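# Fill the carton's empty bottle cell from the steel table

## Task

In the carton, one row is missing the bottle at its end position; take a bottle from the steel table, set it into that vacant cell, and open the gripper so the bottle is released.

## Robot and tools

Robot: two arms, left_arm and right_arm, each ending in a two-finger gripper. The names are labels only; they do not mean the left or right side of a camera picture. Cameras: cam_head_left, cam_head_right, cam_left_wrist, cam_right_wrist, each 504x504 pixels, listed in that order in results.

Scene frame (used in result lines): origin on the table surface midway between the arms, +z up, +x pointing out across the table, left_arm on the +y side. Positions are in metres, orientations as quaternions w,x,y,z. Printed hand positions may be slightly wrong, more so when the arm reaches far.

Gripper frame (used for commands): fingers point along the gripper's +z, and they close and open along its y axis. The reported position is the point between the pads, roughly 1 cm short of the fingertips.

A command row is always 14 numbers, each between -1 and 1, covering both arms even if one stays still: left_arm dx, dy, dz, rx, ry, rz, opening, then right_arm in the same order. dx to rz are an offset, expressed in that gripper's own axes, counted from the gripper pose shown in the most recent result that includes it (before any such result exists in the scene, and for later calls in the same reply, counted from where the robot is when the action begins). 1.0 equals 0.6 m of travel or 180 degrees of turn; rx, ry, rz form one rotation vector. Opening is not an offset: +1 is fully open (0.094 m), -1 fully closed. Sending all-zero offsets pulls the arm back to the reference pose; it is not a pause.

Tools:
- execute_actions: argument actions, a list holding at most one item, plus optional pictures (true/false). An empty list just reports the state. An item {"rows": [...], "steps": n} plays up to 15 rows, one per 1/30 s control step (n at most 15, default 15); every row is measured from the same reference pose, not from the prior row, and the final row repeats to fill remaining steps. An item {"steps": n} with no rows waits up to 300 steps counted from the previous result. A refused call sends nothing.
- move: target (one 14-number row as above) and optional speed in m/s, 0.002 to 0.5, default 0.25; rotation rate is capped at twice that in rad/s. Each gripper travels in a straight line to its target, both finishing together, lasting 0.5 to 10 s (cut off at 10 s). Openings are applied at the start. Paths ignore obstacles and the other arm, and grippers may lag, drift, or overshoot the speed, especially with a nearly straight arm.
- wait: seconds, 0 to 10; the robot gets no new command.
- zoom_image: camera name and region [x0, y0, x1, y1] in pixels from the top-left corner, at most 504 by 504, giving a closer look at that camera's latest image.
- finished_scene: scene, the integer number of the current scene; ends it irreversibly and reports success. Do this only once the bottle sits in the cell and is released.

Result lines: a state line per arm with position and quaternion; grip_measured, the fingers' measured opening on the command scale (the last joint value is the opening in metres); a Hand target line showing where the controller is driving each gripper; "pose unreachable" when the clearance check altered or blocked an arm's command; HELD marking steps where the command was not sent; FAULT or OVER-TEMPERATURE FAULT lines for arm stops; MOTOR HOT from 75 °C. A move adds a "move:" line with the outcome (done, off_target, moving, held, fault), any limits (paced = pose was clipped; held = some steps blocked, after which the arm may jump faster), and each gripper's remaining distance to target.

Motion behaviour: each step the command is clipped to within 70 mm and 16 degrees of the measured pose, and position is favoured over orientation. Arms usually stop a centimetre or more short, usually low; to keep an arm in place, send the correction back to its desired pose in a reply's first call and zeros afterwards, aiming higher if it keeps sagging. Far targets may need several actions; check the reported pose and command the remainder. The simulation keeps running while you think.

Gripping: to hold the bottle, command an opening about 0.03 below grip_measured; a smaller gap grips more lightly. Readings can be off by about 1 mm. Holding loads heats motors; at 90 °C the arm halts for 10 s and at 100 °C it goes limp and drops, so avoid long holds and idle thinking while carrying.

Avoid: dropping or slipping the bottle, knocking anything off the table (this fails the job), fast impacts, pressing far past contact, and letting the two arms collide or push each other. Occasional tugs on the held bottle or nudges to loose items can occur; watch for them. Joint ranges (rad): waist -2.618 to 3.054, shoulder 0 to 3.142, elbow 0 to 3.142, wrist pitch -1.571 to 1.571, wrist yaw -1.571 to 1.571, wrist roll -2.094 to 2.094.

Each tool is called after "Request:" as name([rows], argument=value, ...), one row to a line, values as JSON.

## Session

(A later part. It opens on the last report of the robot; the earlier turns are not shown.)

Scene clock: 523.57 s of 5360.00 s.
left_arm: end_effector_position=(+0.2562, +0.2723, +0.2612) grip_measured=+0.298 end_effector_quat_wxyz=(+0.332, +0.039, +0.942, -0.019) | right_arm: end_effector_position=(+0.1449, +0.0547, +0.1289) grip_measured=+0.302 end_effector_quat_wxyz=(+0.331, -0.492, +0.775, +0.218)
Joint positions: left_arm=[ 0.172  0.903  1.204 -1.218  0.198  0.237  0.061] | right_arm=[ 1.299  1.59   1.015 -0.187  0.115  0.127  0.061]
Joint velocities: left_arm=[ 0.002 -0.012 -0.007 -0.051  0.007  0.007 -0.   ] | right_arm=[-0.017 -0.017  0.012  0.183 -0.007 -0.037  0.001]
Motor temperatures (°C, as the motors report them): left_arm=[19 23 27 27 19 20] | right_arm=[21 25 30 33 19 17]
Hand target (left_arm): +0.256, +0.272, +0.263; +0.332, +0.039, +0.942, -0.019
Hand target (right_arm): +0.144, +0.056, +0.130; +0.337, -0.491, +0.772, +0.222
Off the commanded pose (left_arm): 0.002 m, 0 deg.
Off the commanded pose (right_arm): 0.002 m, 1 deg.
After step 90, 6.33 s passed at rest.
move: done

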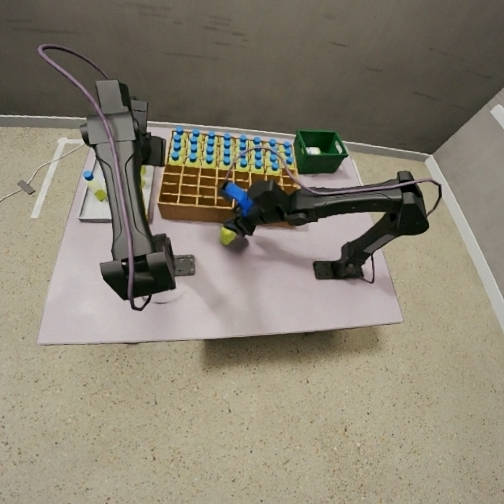

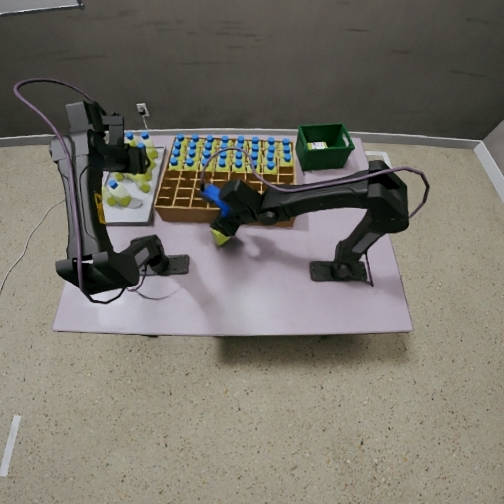

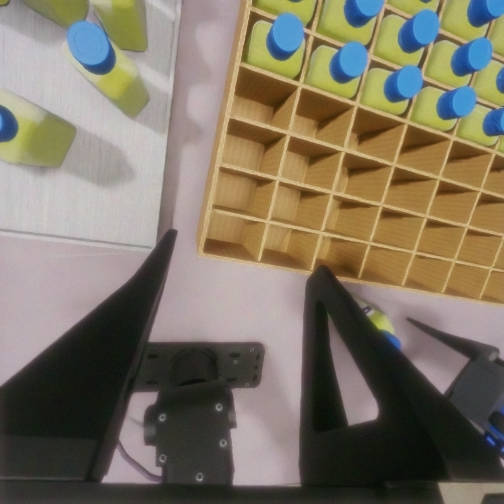

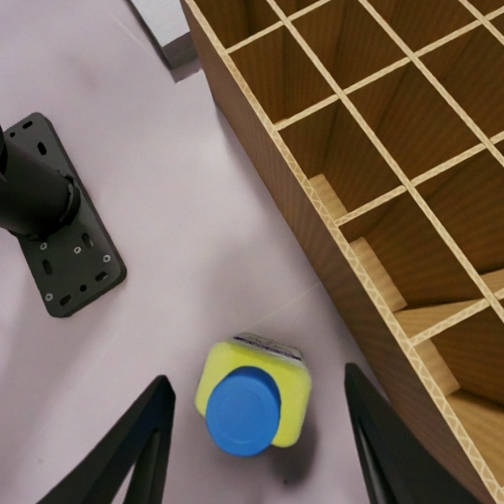

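Request:
move(target=[-0.002,0,-0.003,0,0,0,0.3, 0.0205,0.010,0.0147,0,-0.004,0,0.3], speed=0.03)

Scene clock: 532.53 s of 5360.00 s.
left_arm: end_effector_position=(+0.2562, +0.2723, +0.2612) grip_measured=+0.298 end_effector_quat_wxyz=(+0.332, +0.039, +0.942, -0.019) | right_arm: end_effector_position=(+0.1402, +0.0551, +0.1213) grip_measured=+0.302 end_effector_quat_wxyz=(+0.336, -0.491, +0.771, +0.226)
Joint positions: left_arm=[ 0.172  0.903  1.204 -1.218  0.198  0.237  0.061] | right_arm=[ 1.311  1.59   0.97  -0.123  0.119  0.134  0.061]
Joint velocities: left_arm=[-0.002 -0.002  0.002 -0.007  0.007  0.051 -0.001] | right_arm=[-0.017  0.012  0.022  0.051  0.066 -0.081  0.   ]
Motor temperatures (°C, as the motors report them): left_arm=[19 23 27 27 19 20] | right_arm=[21 25 29 33 19 17]
Hand target (left_arm): +0.256, +0.272, +0.263; +0.332, +0.039, +0.942, -0.019
Hand target (right_arm): +0.138, +0.055, +0.114; +0.335, -0.491, +0.773, +0.222
Off the commanded pose (left_arm): 0.002 m, 0 deg.
Off the commanded pose (right_arm): 0.008 m, 0 deg.
After step 90, 5.13 s passed at rest.
move: done

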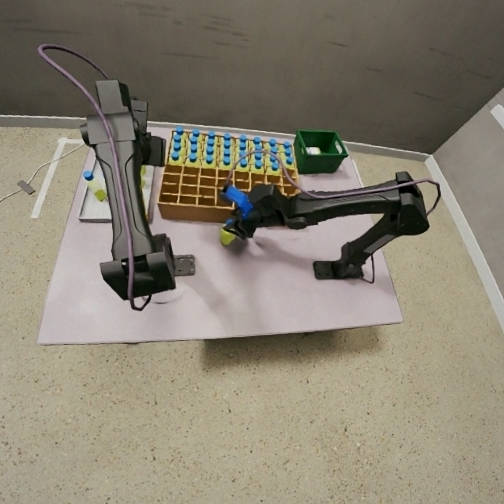

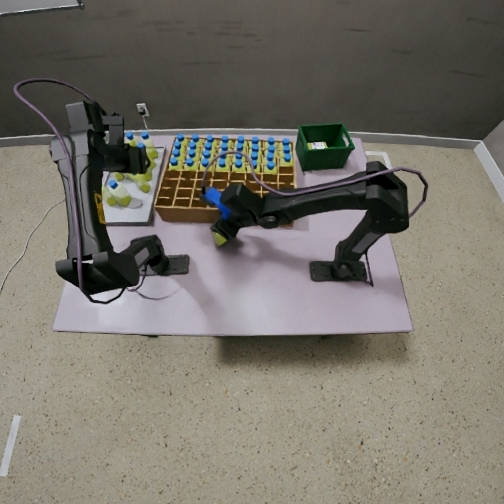

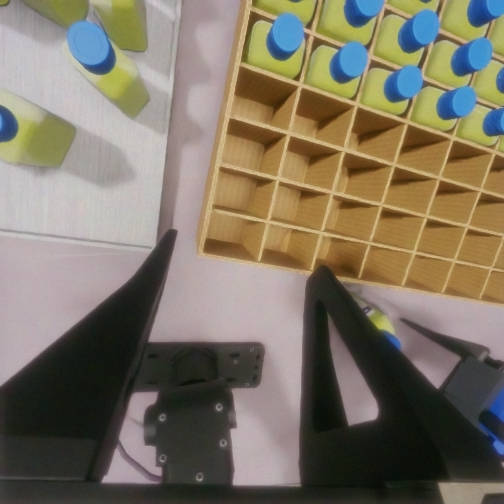

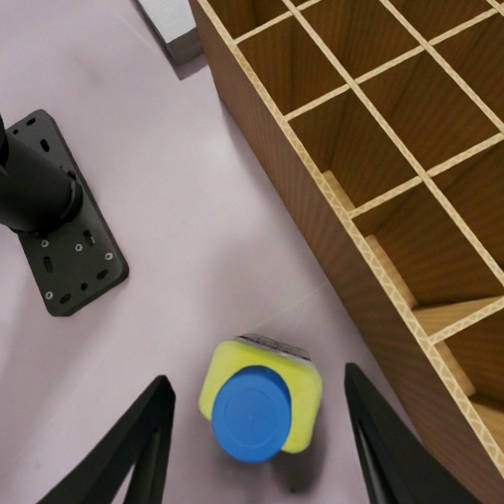

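Request:
move(target=[-0.002,0,-0.003,0,0,0,0.3, 0.016,0.001,0.012,0,-0.003,0,0.3], speed=0.03)

Scene clock: 537.30 s of 5360.00 s.
left_arm: end_effector_position=(+0.2562, +0.2723, +0.2612) grip_measured=+0.298 end_effector_quat_wxyz=(+0.332, +0.039, +0.942, -0.019) | right_arm: end_effector_position=(+0.1402, +0.0541, +0.1161) grip_measured=+0.302 end_effector_quat_wxyz=(+0.341, -0.489, +0.770, +0.230)
Joint positions: left_arm=[ 0.172  0.903  1.204 -1.218  0.198  0.237  0.061] | right_arm=[ 1.311  1.59   0.936 -0.076  0.121  0.134  0.061]
Joint velocities: left_arm=[ 0.007 -0.002 -0.007  0.037 -0.007 -0.007  0.001] | right_arm=[-0.017 -0.002  0.022 -0.022  0.081 -0.051  0.   ]
Motor temperatures (°C, as the motors report them): left_arm=[19 23 27 27 19 20] | right_arm=[21 25 29 33 19 17]
Hand target (left_arm): +0.256, +0.272, +0.263; +0.332, +0.039, +0.942, -0.019
Hand target (right_arm): +0.139, +0.054, +0.109; +0.339, -0.490, +0.770, +0.228
Off the commanded pose (left_arm): 0.002 m, 0 deg.
Off the commanded pose (right_arm): 0.007 m, 0 deg.
After step 90, 1.07 s passed at rest.
move: done

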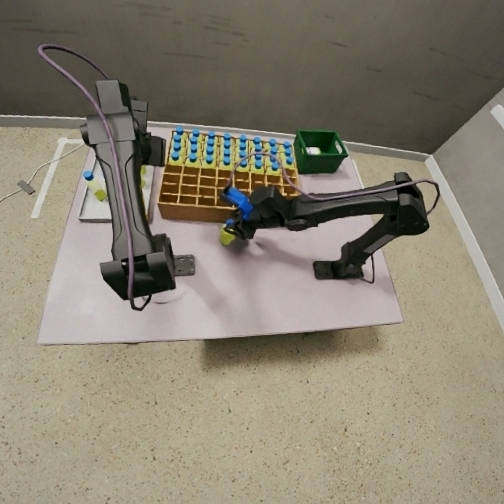

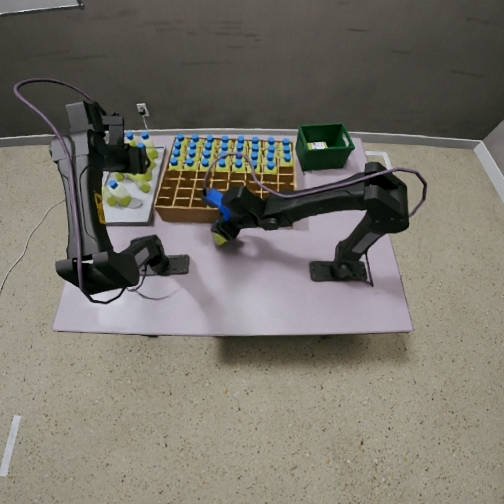

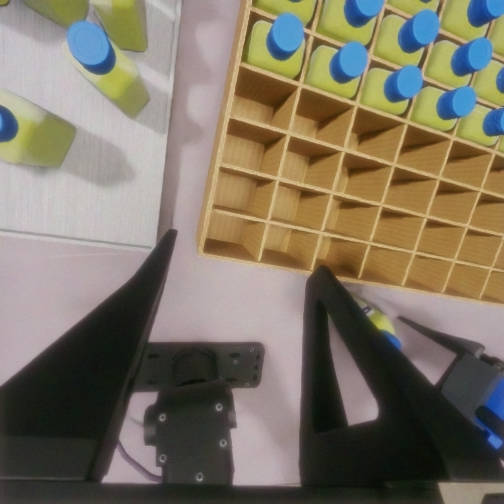

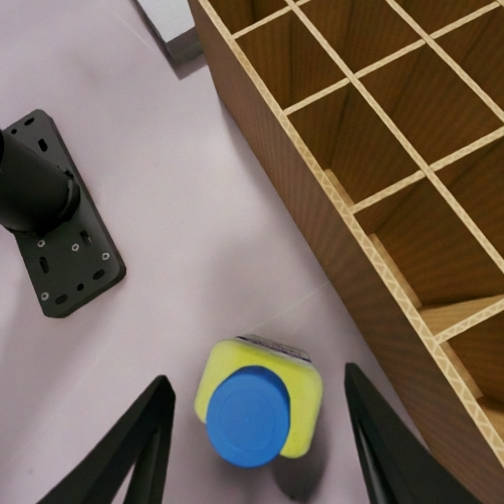

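Request:
execute_actions(actions=[])

Scene clock: 564.17 s of 5360.00 s.
left_arm: end_effector_position=(+0.2562, +0.2723, +0.2612) grip_measured=+0.298 end_effector_quat_wxyz=(+0.332, +0.039, +0.942, -0.019) | right_arm: end_effector_position=(+0.1405, +0.0551, +0.1173) grip_measured=+0.302 end_effector_quat_wxyz=(+0.343, -0.488, +0.769, +0.232)
Joint positions: left_arm=[ 0.172  0.903  1.204 -1.218  0.198  0.237  0.061] | right_arm=[ 1.311  1.59   0.936 -0.069  0.121  0.134  0.061]
Joint velocities: left_arm=[-0.002 -0.012  0.007 -0.037  0.007  0.022 -0.001] | right_arm=[ 0.012 -0.007  0.012 -0.022 -0.066 -0.051 -0.001]
Motor temperatures (°C, as the motors report them): left_arm=[19 23 27 27 19 20] | right_arm=[21 25 28 34 19 17]
Hand target (left_arm): +0.256, +0.272, +0.263; +0.332, +0.039, +0.942, -0.019
Hand target (right_arm): +0.139, +0.054, +0.110; +0.339, -0.490, +0.770, +0.228
Off the commanded pose (left_arm): 0.002 m, 0 deg.
Off the commanded pose (right_arm): 0.008 m, 1 deg.
Steps of this call (steps 1 to 90: nothing new was sent; then 23.87 s passed at rest). Readings (end_effector_position):
1: left_arm (+0.2562, +0.2723, +0.2612) | right_arm (+0.1403, +0.0543, +0.1164)
2: left_arm (+0.2562, +0.2723, +0.2612) | right_arm (+0.1404, +0.0545, +0.1166)
4: left_arm (+0.2562, +0.2723, +0.2612) | right_arm (+0.1404, +0.0547, +0.1169)
8: left_arm (+0.2562, +0.2723, +0.2612) | right_arm (+0.1405, +0.0550, +0.1172)
90: the state above

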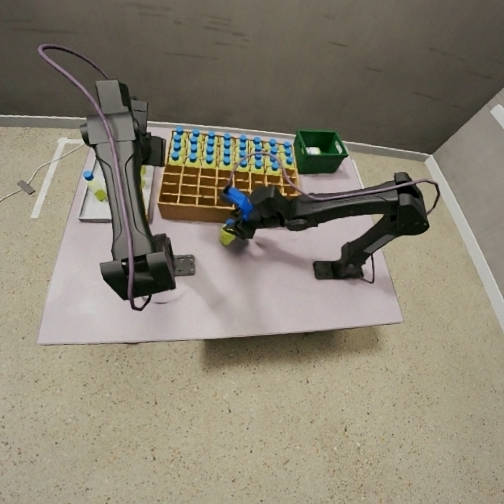

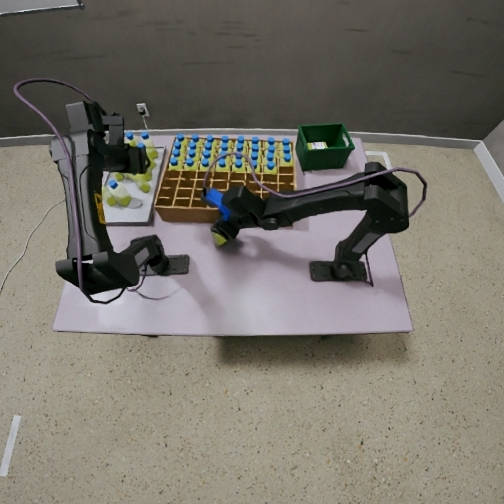

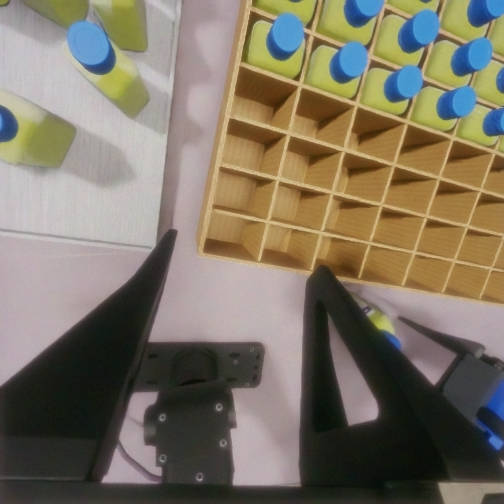

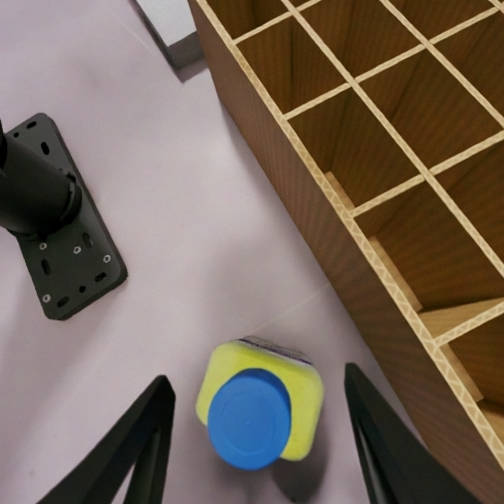

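Request:
execute_actions([
  {"rows":[[-0.002,0,-0.003,0,0,0,0.3,0.0113,-0.0003,0.0099,0,0,0,0.3]],"steps":15},
])

Scene clock: 572.33 s of 5360.00 s.
left_arm: end_effector_position=(+0.2562, +0.2723, +0.2612) grip_measured=+0.298 end_effector_quat_wxyz=(+0.332, +0.039, +0.942, -0.019) | right_arm: end_effector_position=(+0.1408, +0.0563, +0.1175) grip_measured=+0.302 end_effector_quat_wxyz=(+0.348, -0.486, +0.766, +0.236)
Joint positions: left_arm=[ 0.172  0.903  1.204 -1.218  0.198  0.237  0.061] | right_arm=[ 1.311  1.59   0.925 -0.044  0.121  0.134  0.061]
Joint velocities: left_arm=[-0.012 -0.012  0.012 -0.007  0.007 -0.007 -0.001] | right_arm=[ 0.017  0.007 -0.017  0.007  0.022  0.051  0.   ]
Motor temperatures (°C, as the motors report them): left_arm=[19 23 27 27 19 20] | right_arm=[21 25 28 34 19 17]
Hand target (left_arm): +0.256, +0.272, +0.263; +0.332, +0.039, +0.942, -0.019
Hand target (right_arm): +0.140, +0.055, +0.108; +0.343, -0.488, +0.769, +0.232
Off the commanded pose (left_arm): 0.002 m, 0 deg.
Off the commanded pose (right_arm): 0.009 m, 1 deg.
Steps of this call (steps 1 to 90: nothing new was sent; then 4.67 s passed at rest; steps 91 to 105: all 15 steps of this action). Readings (end_effector_position):
91: left_arm (+0.2562, +0.2723, +0.2612) | right_arm (+0.1406, +0.0553, +0.1174)
92: left_arm (+0.2562, +0.2723, +0.2612) | right_arm (+0.1406, +0.0555, +0.1173)
94: left_arm (+0.2562, +0.2723, +0.2612) | right_arm (+0.1405, +0.0552, +0.1165)
98: left_arm (+0.2562, +0.2723, +0.2612) | right_arm (+0.1406, +0.0554, +0.1165)
105: the state above

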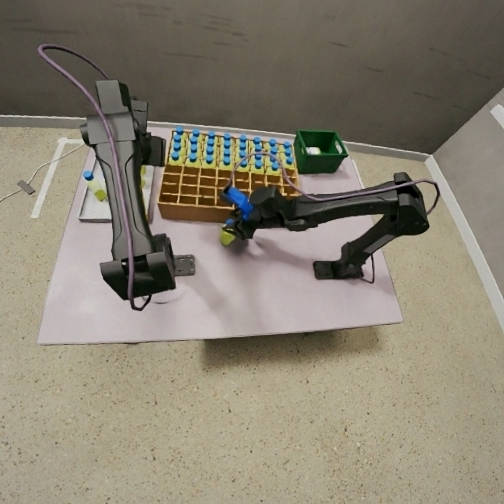

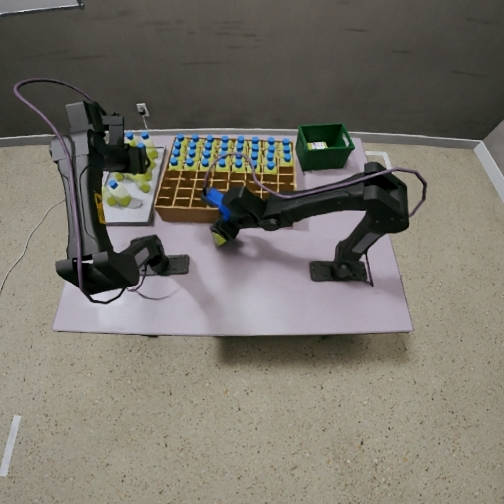

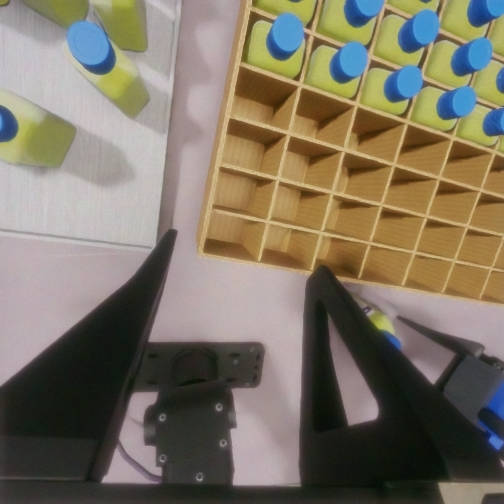

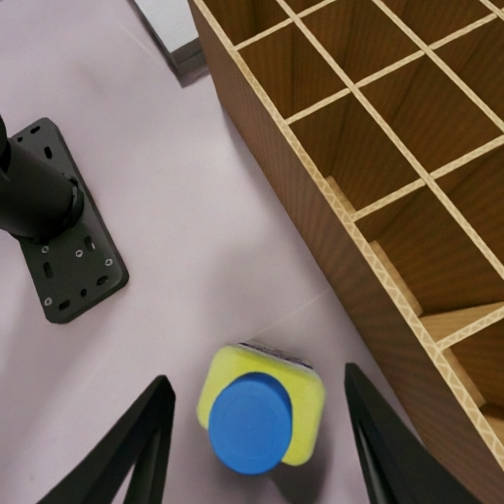

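Request:
execute_actions([
  {"rows":[[-0.002,0,-0.003,0,0,0,0.3,0,0,0,0,0,0,0.2],[-0.002,0,-0.003,0,0,0,0.3,0,0,0,0,0,0,0.1],[-0.002,0,-0.003,0,0,0,0.3,0,0,0,0,0,0,0.0],[-0.002,0,-0.003,0,0,0,0.3,0,0,0,0,0,0,-0.1],[-0.002,0,-0.003,0,0,0,0.3,0,0,0,0,0,0,-0.2],[-0.002,0,-0.003,0,0,0,0.3,0,0,0,0,0,0,-0.28],[-0.002,0,-0.003,0,0,0,0.3,0,0,0,0,0,0,-0.33],[-0.002,0,-0.003,0,0,0,0.3,0,0,0,0,0,0,-0.36],[-0.002,0,-0.003,0,0,0,0.3,0,0,0,0,0,0,-0.38],[-0.002,0,-0.003,0,0,0,0.3,0,0,0,0,0,0,-0.40],[-0.002,0,-0.003,0,0,0,0.3,0,0,0,0,0,0,-0.42],[-0.002,0,-0.003,0,0,0,0.3,0,0,0,0,0,0,-0.44],[-0.002,0,-0.003,0,0,0,0.3,0,0,0,0,0,0,-0.45],[-0.002,0,-0.003,0,0,0,0.3,0,0,0,0,0,0,-0.46],[-0.002,0,-0.003,0,0,0,0.3,0,0,0,0,0,0,-0.47]],"steps":15},
])

Request:
execute_actions([
  {"rows":[[0,0,0,0,0,0,0.3,0,0,0,0,0,0,-0.47]],"steps":10},
])

Scene clock: 583.27 s of 5360.00 s.
left_arm: end_effector_position=(+0.2562, +0.2723, +0.2612) grip_measured=+0.298 end_effector_quat_wxyz=(+0.332, +0.039, +0.942, -0.019) | right_arm: end_effector_position=(+0.1408, +0.0564, +0.1176) grip_measured=-0.454 end_effector_quat_wxyz=(+0.348, -0.486, +0.766, +0.236)
Joint positions: left_arm=[ 0.172  0.903  1.204 -1.218  0.198  0.237  0.061] | right_arm=[ 1.311  1.59   0.925 -0.044  0.12   0.134  0.026]
Joint velocities: left_arm=[-0.017 -0.017  0.002 -0.051  0.022 -0.007  0.001] | right_arm=[ 0.002  0.002 -0.012  0.007 -0.022 -0.022 -0.007]
Motor temperatures (°C, as the motors report them): left_arm=[19 23 27 26 19 20] | right_arm=[21 25 27 34 19 17]
Hand target (left_arm): +0.256, +0.272, +0.263; +0.332, +0.039, +0.942, -0.019
Hand target (right_arm): +0.141, +0.056, +0.117; +0.348, -0.486, +0.766, +0.236
Off the commanded pose (left_arm): 0.002 m, 0 deg.
Off the commanded pose (right_arm): 0.000 m, 0 deg.
Steps of this call (steps 1 to 90: nothing new was sent; then 7.43 s passed at rest; steps 91 to 105: all 15 steps of this action). Readings (end_effector_position):
91: left_arm (+0.2562, +0.2723, +0.2612) | right_arm (+0.1408, +0.0564, +0.1176)
92: left_arm (+0.2562, +0.2723, +0.2612) | right_arm (+0.1408, +0.0564, +0.1176)
94: left_arm (+0.2562, +0.2723, +0.2612) | right_arm (+0.1408, +0.0564, +0.1176)
98: left_arm (+0.2562, +0.2723, +0.2612) | right_arm (+0.1408, +0.0564, +0.1176)
105: the state above

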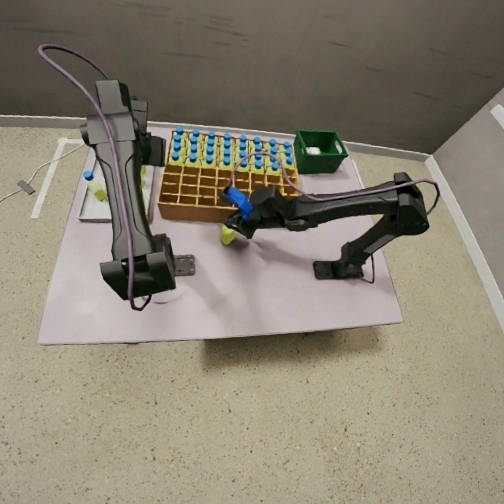

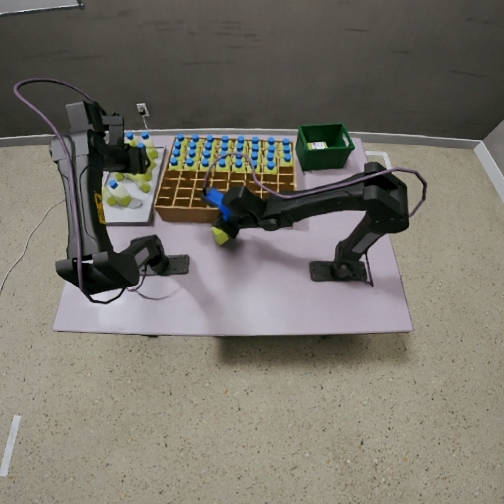

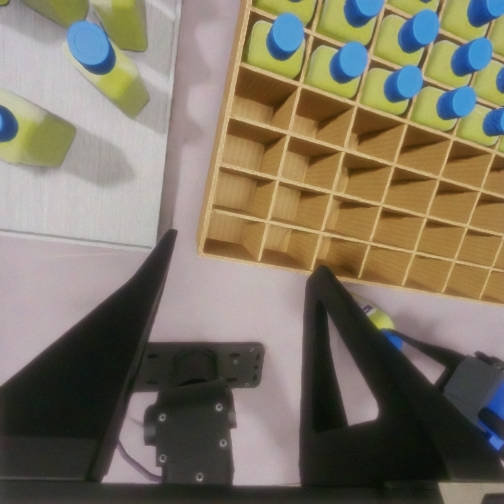

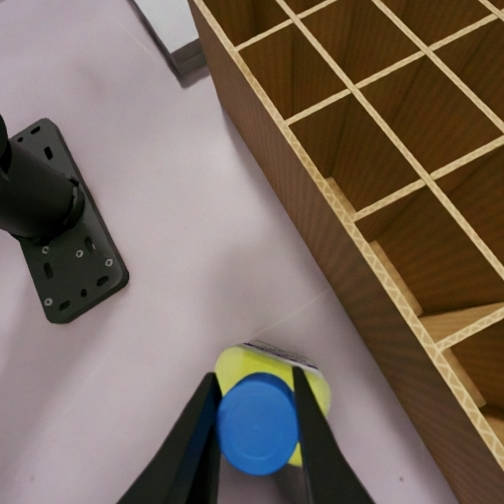

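Scene clock: 583.60 s of 5360.00 s.
left_arm: end_effector_position=(+0.2562, +0.2723, +0.2612) grip_measured=+0.298 end_effector_quat_wxyz=(+0.332, +0.039, +0.942, -0.019) | right_arm: end_effector_position=(+0.1408, +0.0564, +0.1176) grip_measured=-0.457 end_effector_quat_wxyz=(+0.348, -0.486, +0.766, +0.236)
Joint positions: left_arm=[ 0.172  0.903  1.204 -1.218  0.198  0.237  0.061] | right_arm=[ 1.311  1.59   0.925 -0.044  0.12   0.134  0.026]
Joint velocities: left_arm=[ 0.007 -0.007 -0.017 -0.022 -0.051 -0.007 -0.002] | right_arm=[-0.002 -0.007 -0.002 -0.007  0.051 -0.022 -0.   ]
Motor temperatures (°C, as the motors report them): left_arm=[19 23 27 26 19 20] | right_arm=[21 25 27 34 19 17]
Hand target (left_arm): +0.256, +0.272, +0.261; +0.332, +0.039, +0.942, -0.019
Hand target (right_arm): +0.141, +0.056, +0.118; +0.348, -0.486, +0.766, +0.236
Off the commanded pose (left_arm): 0.000 m, 0 deg.
Off the commanded pose (right_arm): 0.000 m, 0 deg.
Steps of this call (steps 1 to 10: all 10 steps of this action). Readings (end_effector_position):
1: left_arm (+0.2562, +0.2723, +0.2612) | right_arm (+0.1408, +0.0564, +0.1176)
2: left_arm (+0.2562, +0.2723, +0.2612) | right_arm (+0.1408, +0.0564, +0.1176)
4: left_arm (+0.2562, +0.2723, +0.2612) | right_arm (+0.1408, +0.0564, +0.1176)
8: left_arm (+0.2562, +0.2723, +0.2612) | right_arm (+0.1408, +0.0564, +0.1176)
10: the state above

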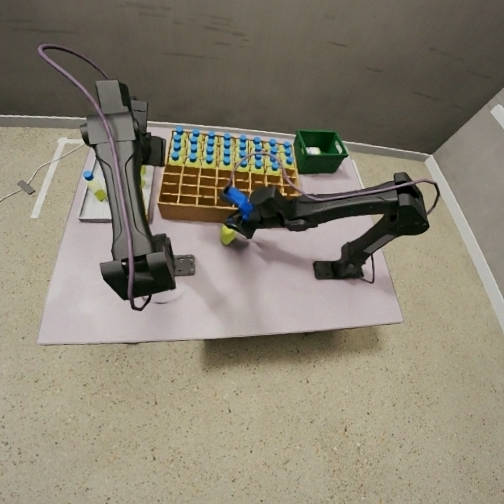

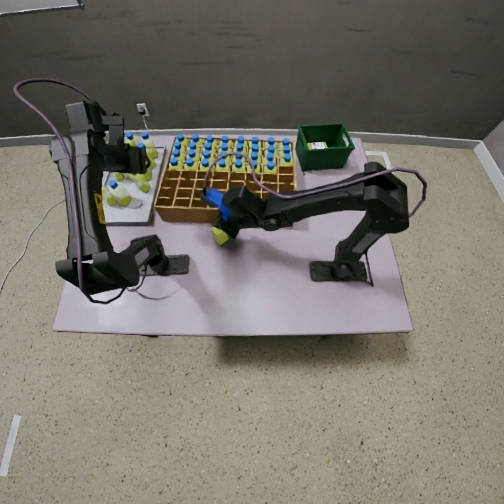

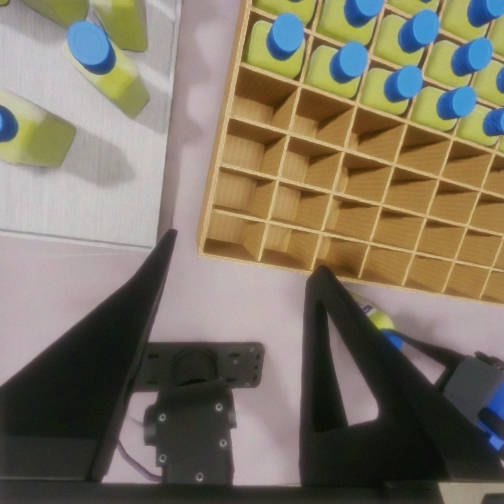

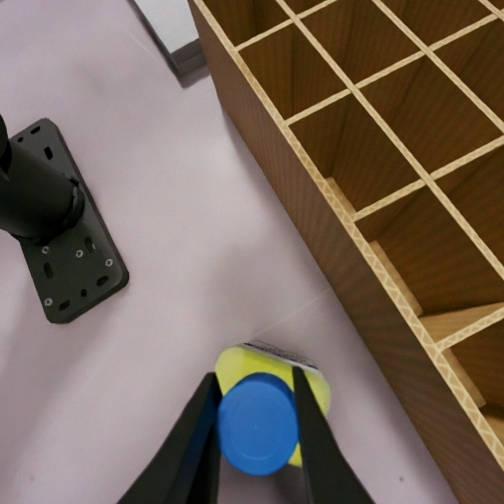

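Request:
execute_actions([
  {"rows":[[0,0,0,0,0,0,0.3,0,0,0,0,0,0,-0.48],[0,0,0,0,0,0,0.3,0,0,0,0,0,0,-0.49],[0,0,0,0,0,0,0.3,0,0,0,0,0,0,-0.5],[0,0,0,0,0,0,0.3,0,0,0,0,0,0,-0.51]],"steps":12},
])

Scene clock: 589.33 s of 5360.00 s.
left_arm: end_effector_position=(+0.2562, +0.2723, +0.2612) grip_measured=+0.298 end_effector_quat_wxyz=(+0.332, +0.039, +0.942, -0.019) | right_arm: end_effector_position=(+0.1408, +0.0564, +0.1176) grip_measured=-0.476 end_effector_quat_wxyz=(+0.348, -0.486, +0.766, +0.236)
Joint positions: left_arm=[ 0.172  0.903  1.204 -1.218  0.198  0.237  0.061] | right_arm=[ 1.311  1.59   0.925 -0.044  0.12   0.134  0.025]
Joint velocities: left_arm=[-0.012 -0.012 -0.017 -0.007 -0.081  0.037 -0.   ] | right_arm=[ 0.007 -0.007  0.002 -0.022  0.007  0.037 -0.   ]
Motor temperatures (°C, as the motors report them): left_arm=[19 23 27 27 19 20] | right_arm=[21 26 28 34 19 17]
Hand target (left_arm): +0.256, +0.272, +0.261; +0.332, +0.039, +0.942, -0.019
Hand target (right_arm): +0.141, +0.056, +0.118; +0.348, -0.486, +0.766, +0.236
Off the commanded pose (left_arm): 0.000 m, 0 deg.
Off the commanded pose (right_arm): 0.000 m, 0 deg.
Steps of this call (steps 1 to 90: nothing new was sent; then 2.33 s passed at rest; steps 91 to 102: all 12 steps of this action). Readings (end_effector_position):
91: left_arm (+0.2562, +0.2723, +0.2612) | right_arm (+0.1408, +0.0564, +0.1176)
92: left_arm (+0.2562, +0.2723, +0.2612) | right_arm (+0.1408, +0.0564, +0.1176)
94: left_arm (+0.2562, +0.2723, +0.2612) | right_arm (+0.1408, +0.0564, +0.1176)
98: left_arm (+0.2562, +0.2723, +0.2612) | right_arm (+0.1408, +0.0564, +0.1176)
102: the state above

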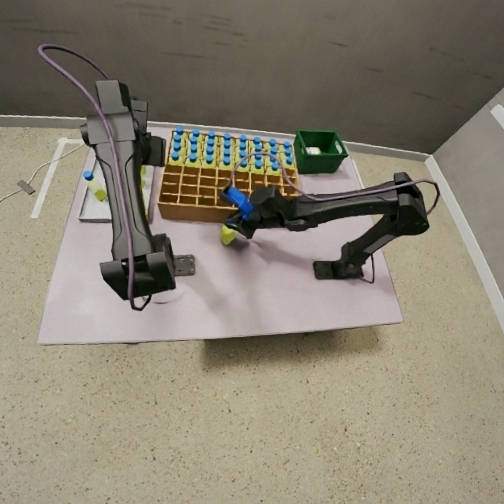

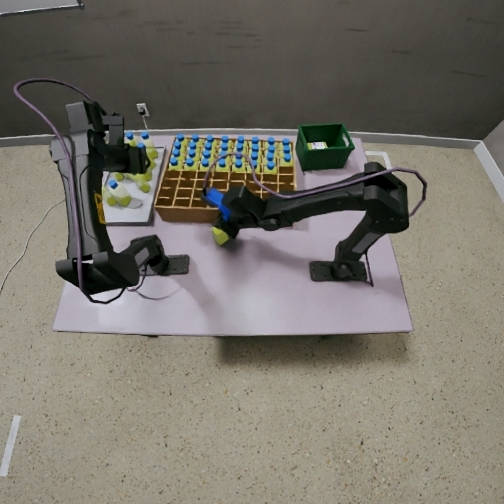

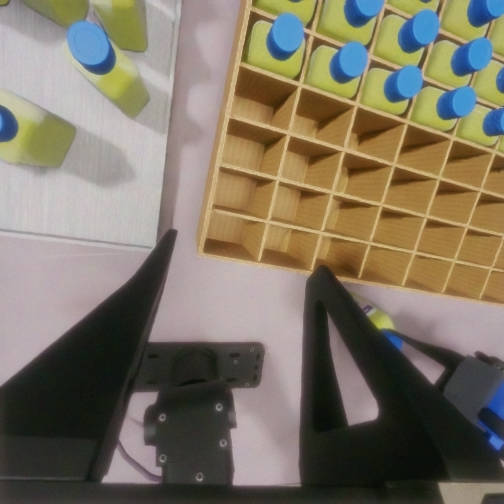

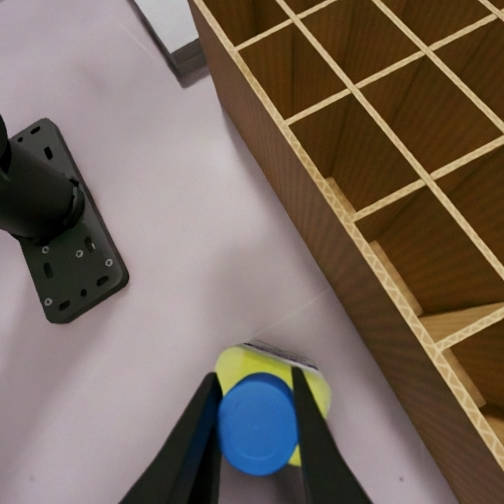

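Request:
zoom_image(camera="cam_right_wrist", region=[150, 300, 370, 504])

Request:
zoom_image(camera="cam_left_wrist", region=[300, 240, 504, 444])

Region (150, 300, 370, 504) of cam_right_wrist's 504x504 image, scaled by 2.291, with more detail than that image has; it fills the top 467 rows of this view, and the rest is white.

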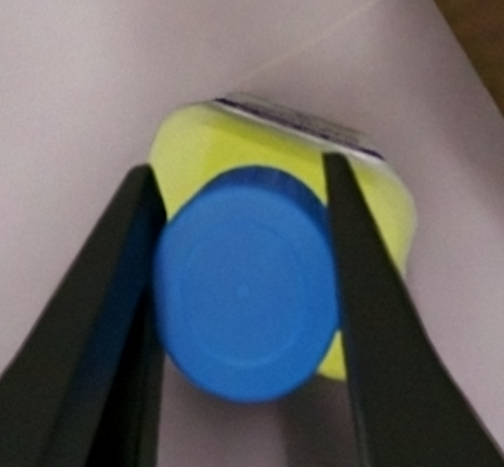

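Region (300, 240, 504, 444) of cam_left_wrist's 504x504 image, scaled by 2.471, with more detail than that image has.

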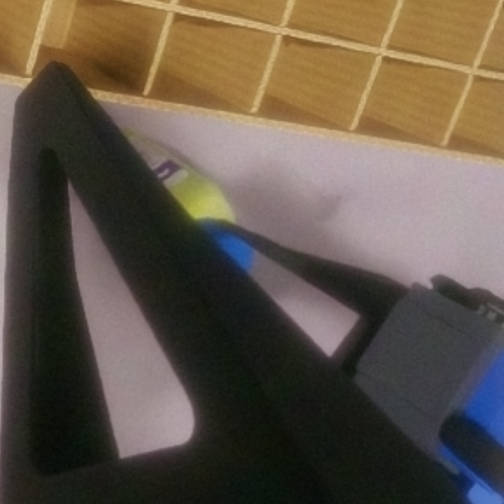

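Request:
move(target=[0,0,0,0,0,0,0.3,-0.178,0.0054,-0.151,0,-0.015,0,-0.51], speed=0.08)

Scene clock: 618.47 s of 5360.00 s.
left_arm: end_effector_position=(+0.2562, +0.2723, +0.2612) grip_measured=+0.298 end_effector_quat_wxyz=(+0.332, +0.039, +0.942, -0.019) | right_arm: end_effector_position=(+0.1407, +0.0562, +0.2307) grip_measured=-0.476 end_effector_quat_wxyz=(+0.342, -0.488, +0.769, +0.230)
Joint positions: left_arm=[ 0.172  0.903  1.204 -1.218  0.198  0.237  0.061] | right_arm=[ 1.311  1.518  1.329 -0.539  0.12   0.134  0.025]
Joint velocities: left_arm=[ 0.002 -0.022  0.007 -0.007  0.037 -0.037 -0.   ] | right_arm=[ 0.012 -0.022  0.007 -0.095  0.051 -0.051 -0.   ]
Motor temperatures (°C, as the motors report them): left_arm=[19 23 27 27 19 20] | right_arm=[21 26 28 34 19 17]
Hand target (left_arm): +0.256, +0.272, +0.261; +0.332, +0.039, +0.942, -0.019
Hand target (right_arm): +0.142, +0.057, +0.258; +0.366, -0.480, +0.758, +0.248
Off the commanded pose (left_arm): 0.000 m, 0 deg.
Off the commanded pose (right_arm): 0.027 m, 4 deg.
After step 90, 23.80 s passed at rest.
move: off_target (right_arm)

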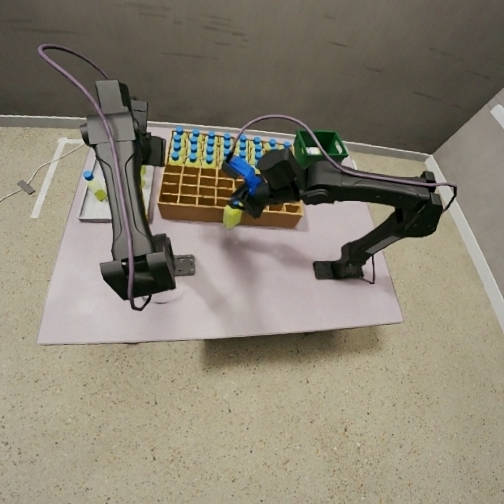

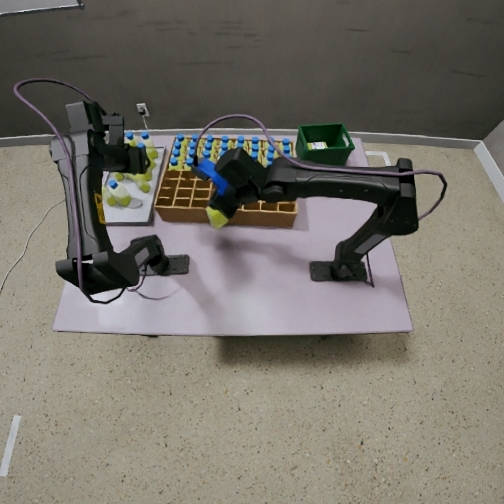

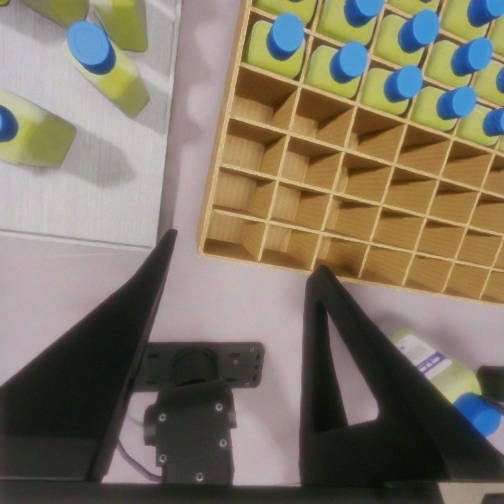

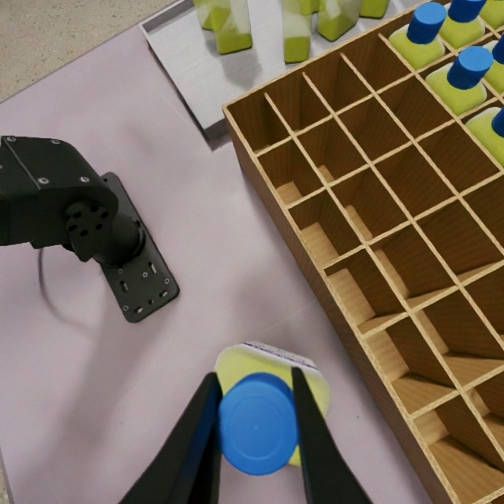

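Request:
move(target=[0,0,0,0,0,0,0.3,0.0733,-0.6257,-0.2281,0.1965,-0.026,0.1712,-0.51], speed=0.12)

Scene clock: 656.37 s of 5360.00 s.
left_arm: end_effector_position=(+0.2562, +0.2723, +0.2612) grip_measured=+0.298 end_effector_quat_wxyz=(+0.332, +0.039, +0.942, -0.019) | right_arm: end_effector_position=(+0.4226, -0.2274, +0.2665) grip_measured=-0.476 end_effector_quat_wxyz=(+0.415, -0.135, +0.896, +0.080)
Joint positions: left_arm=[ 0.172  0.903  1.204 -1.218  0.198  0.237  0.061] | right_arm=[ 0.31   1.479  1.417 -0.636 -0.017  0.026  0.025]
Joint velocities: left_arm=[-0.002 -0.007 -0.017  0.081 -0.066  0.022  0.001] | right_arm=[-0.002  0.022  0.007  0.022 -0.11  -0.037  0.001]
Motor temperatures (°C, as the motors report them): left_arm=[19 23 26 27 19 20] | right_arm=[21 28 31 34 19 17]
Hand target (left_arm): +0.256, +0.272, +0.261; +0.332, +0.039, +0.942, -0.019
Hand target (right_arm): +0.428, -0.226, +0.281; +0.432, -0.137, +0.887, +0.085
Off the commanded pose (left_arm): 0.000 m, 0 deg.
Off the commanded pose (right_arm): 0.016 m, 2 deg.
After step 90, 31.13 s passed at rest.
move: off_target (right_arm)

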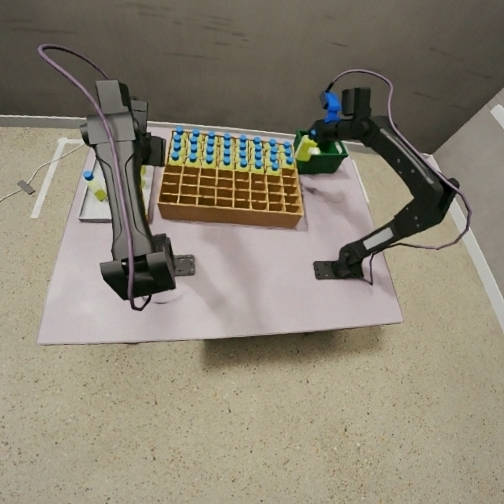

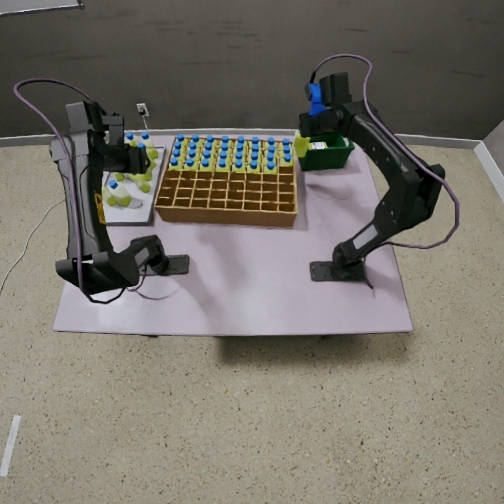

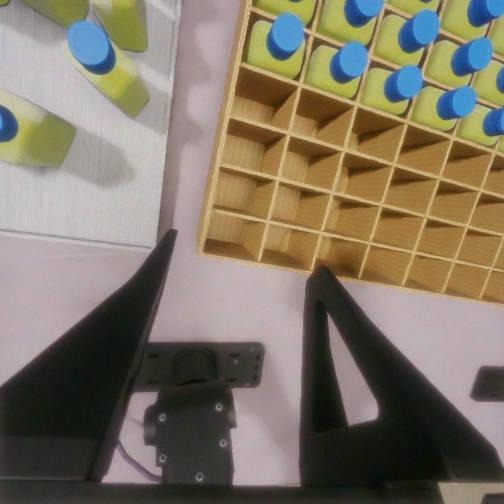

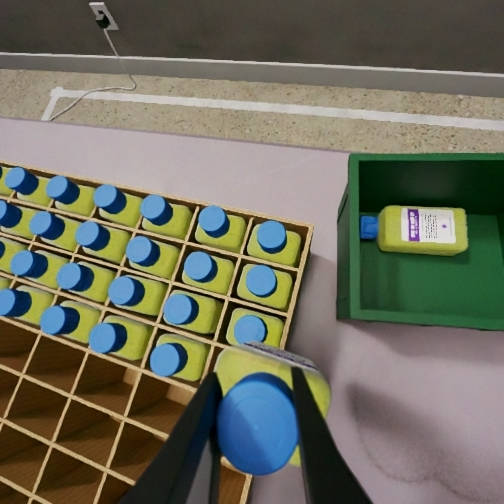

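Request:
zoom_image(camera="cam_right_wrist", region=[80, 190, 380, 490])

Region (80, 190, 380, 490) of cam_right_wrist's 504x504 image, scaled by 1.680, with more detail than that image has.

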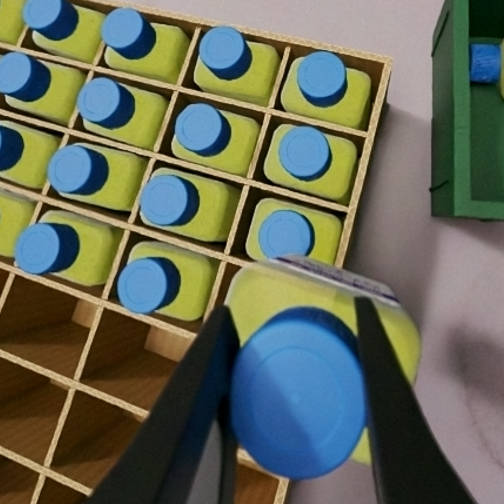

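Request:
move(target=[0,0,0,0,0,0,0.3,0.041,0.0251,0.0457,-0.017,-0.014,-0.0143,-0.51], speed=0.04)

Scene clock: 743.63 s of 5360.00 s.
left_arm: end_effector_position=(+0.2562, +0.2723, +0.2612) grip_measured=+0.298 end_effector_quat_wxyz=(+0.332, +0.039, +0.942, -0.019) | right_arm: end_effector_position=(+0.4201, -0.2178, +0.2145) grip_measured=-0.476 end_effector_quat_wxyz=(+0.405, -0.156, +0.897, +0.088)
Joint positions: left_arm=[ 0.172  0.903  1.204 -1.218  0.198  0.237  0.061] | right_arm=[ 0.322  1.479  1.224 -0.462 -0.042  0.006  0.025]
Joint velocities: left_arm=[ 0.002  0.002  0.002  0.022 -0.022  0.022 -0.001] | right_arm=[ 0.002  0.012 -0.002 -0.066 -0.037  0.022  0.   ]
Motor temperatures (°C, as the motors report them): left_arm=[19 22 26 27 19 20] | right_arm=[21 27 33 35 19 17]
Hand target (left_arm): +0.256, +0.272, +0.261; +0.332, +0.039, +0.942, -0.019
Hand target (right_arm): +0.421, -0.211, +0.231; +0.432, -0.165, +0.881, +0.098
Off the commanded pose (left_arm): 0.000 m, 0 deg.
Off the commanded pose (right_arm): 0.018 m, 4 deg.
After step 90, 82.90 s passed at rest.
move: off_target (right_arm)

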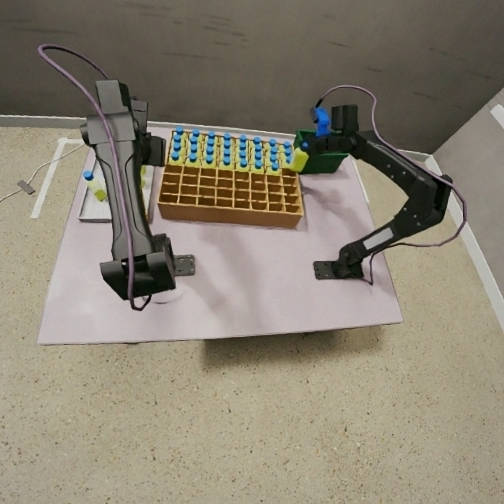

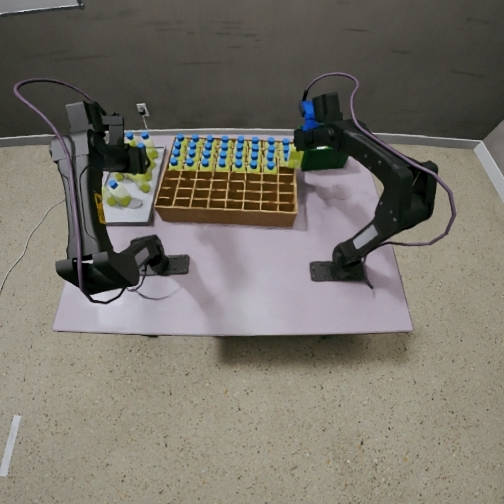

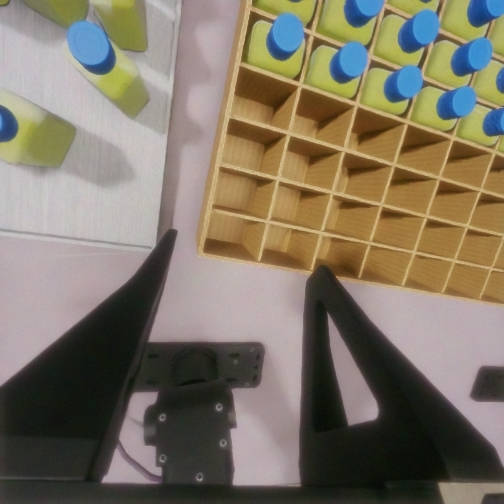

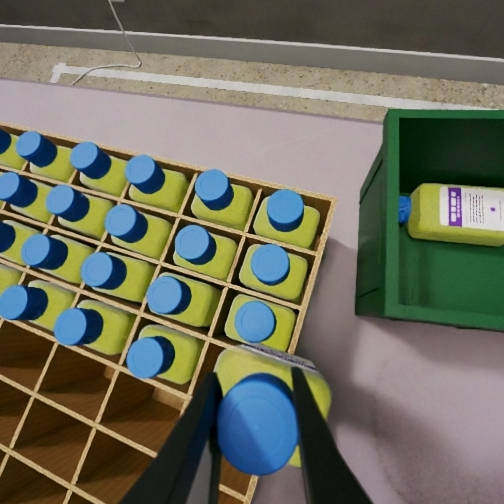

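Request:
zoom_image(camera="cam_right_wrist", region=[100, 230, 360, 490])

Region (100, 230, 360, 490) of cam_right_wrist's 504x504 image, scaled by 1.938, with more detail than that image has.

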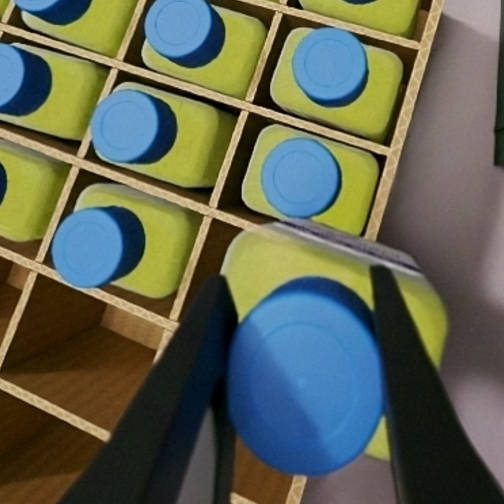

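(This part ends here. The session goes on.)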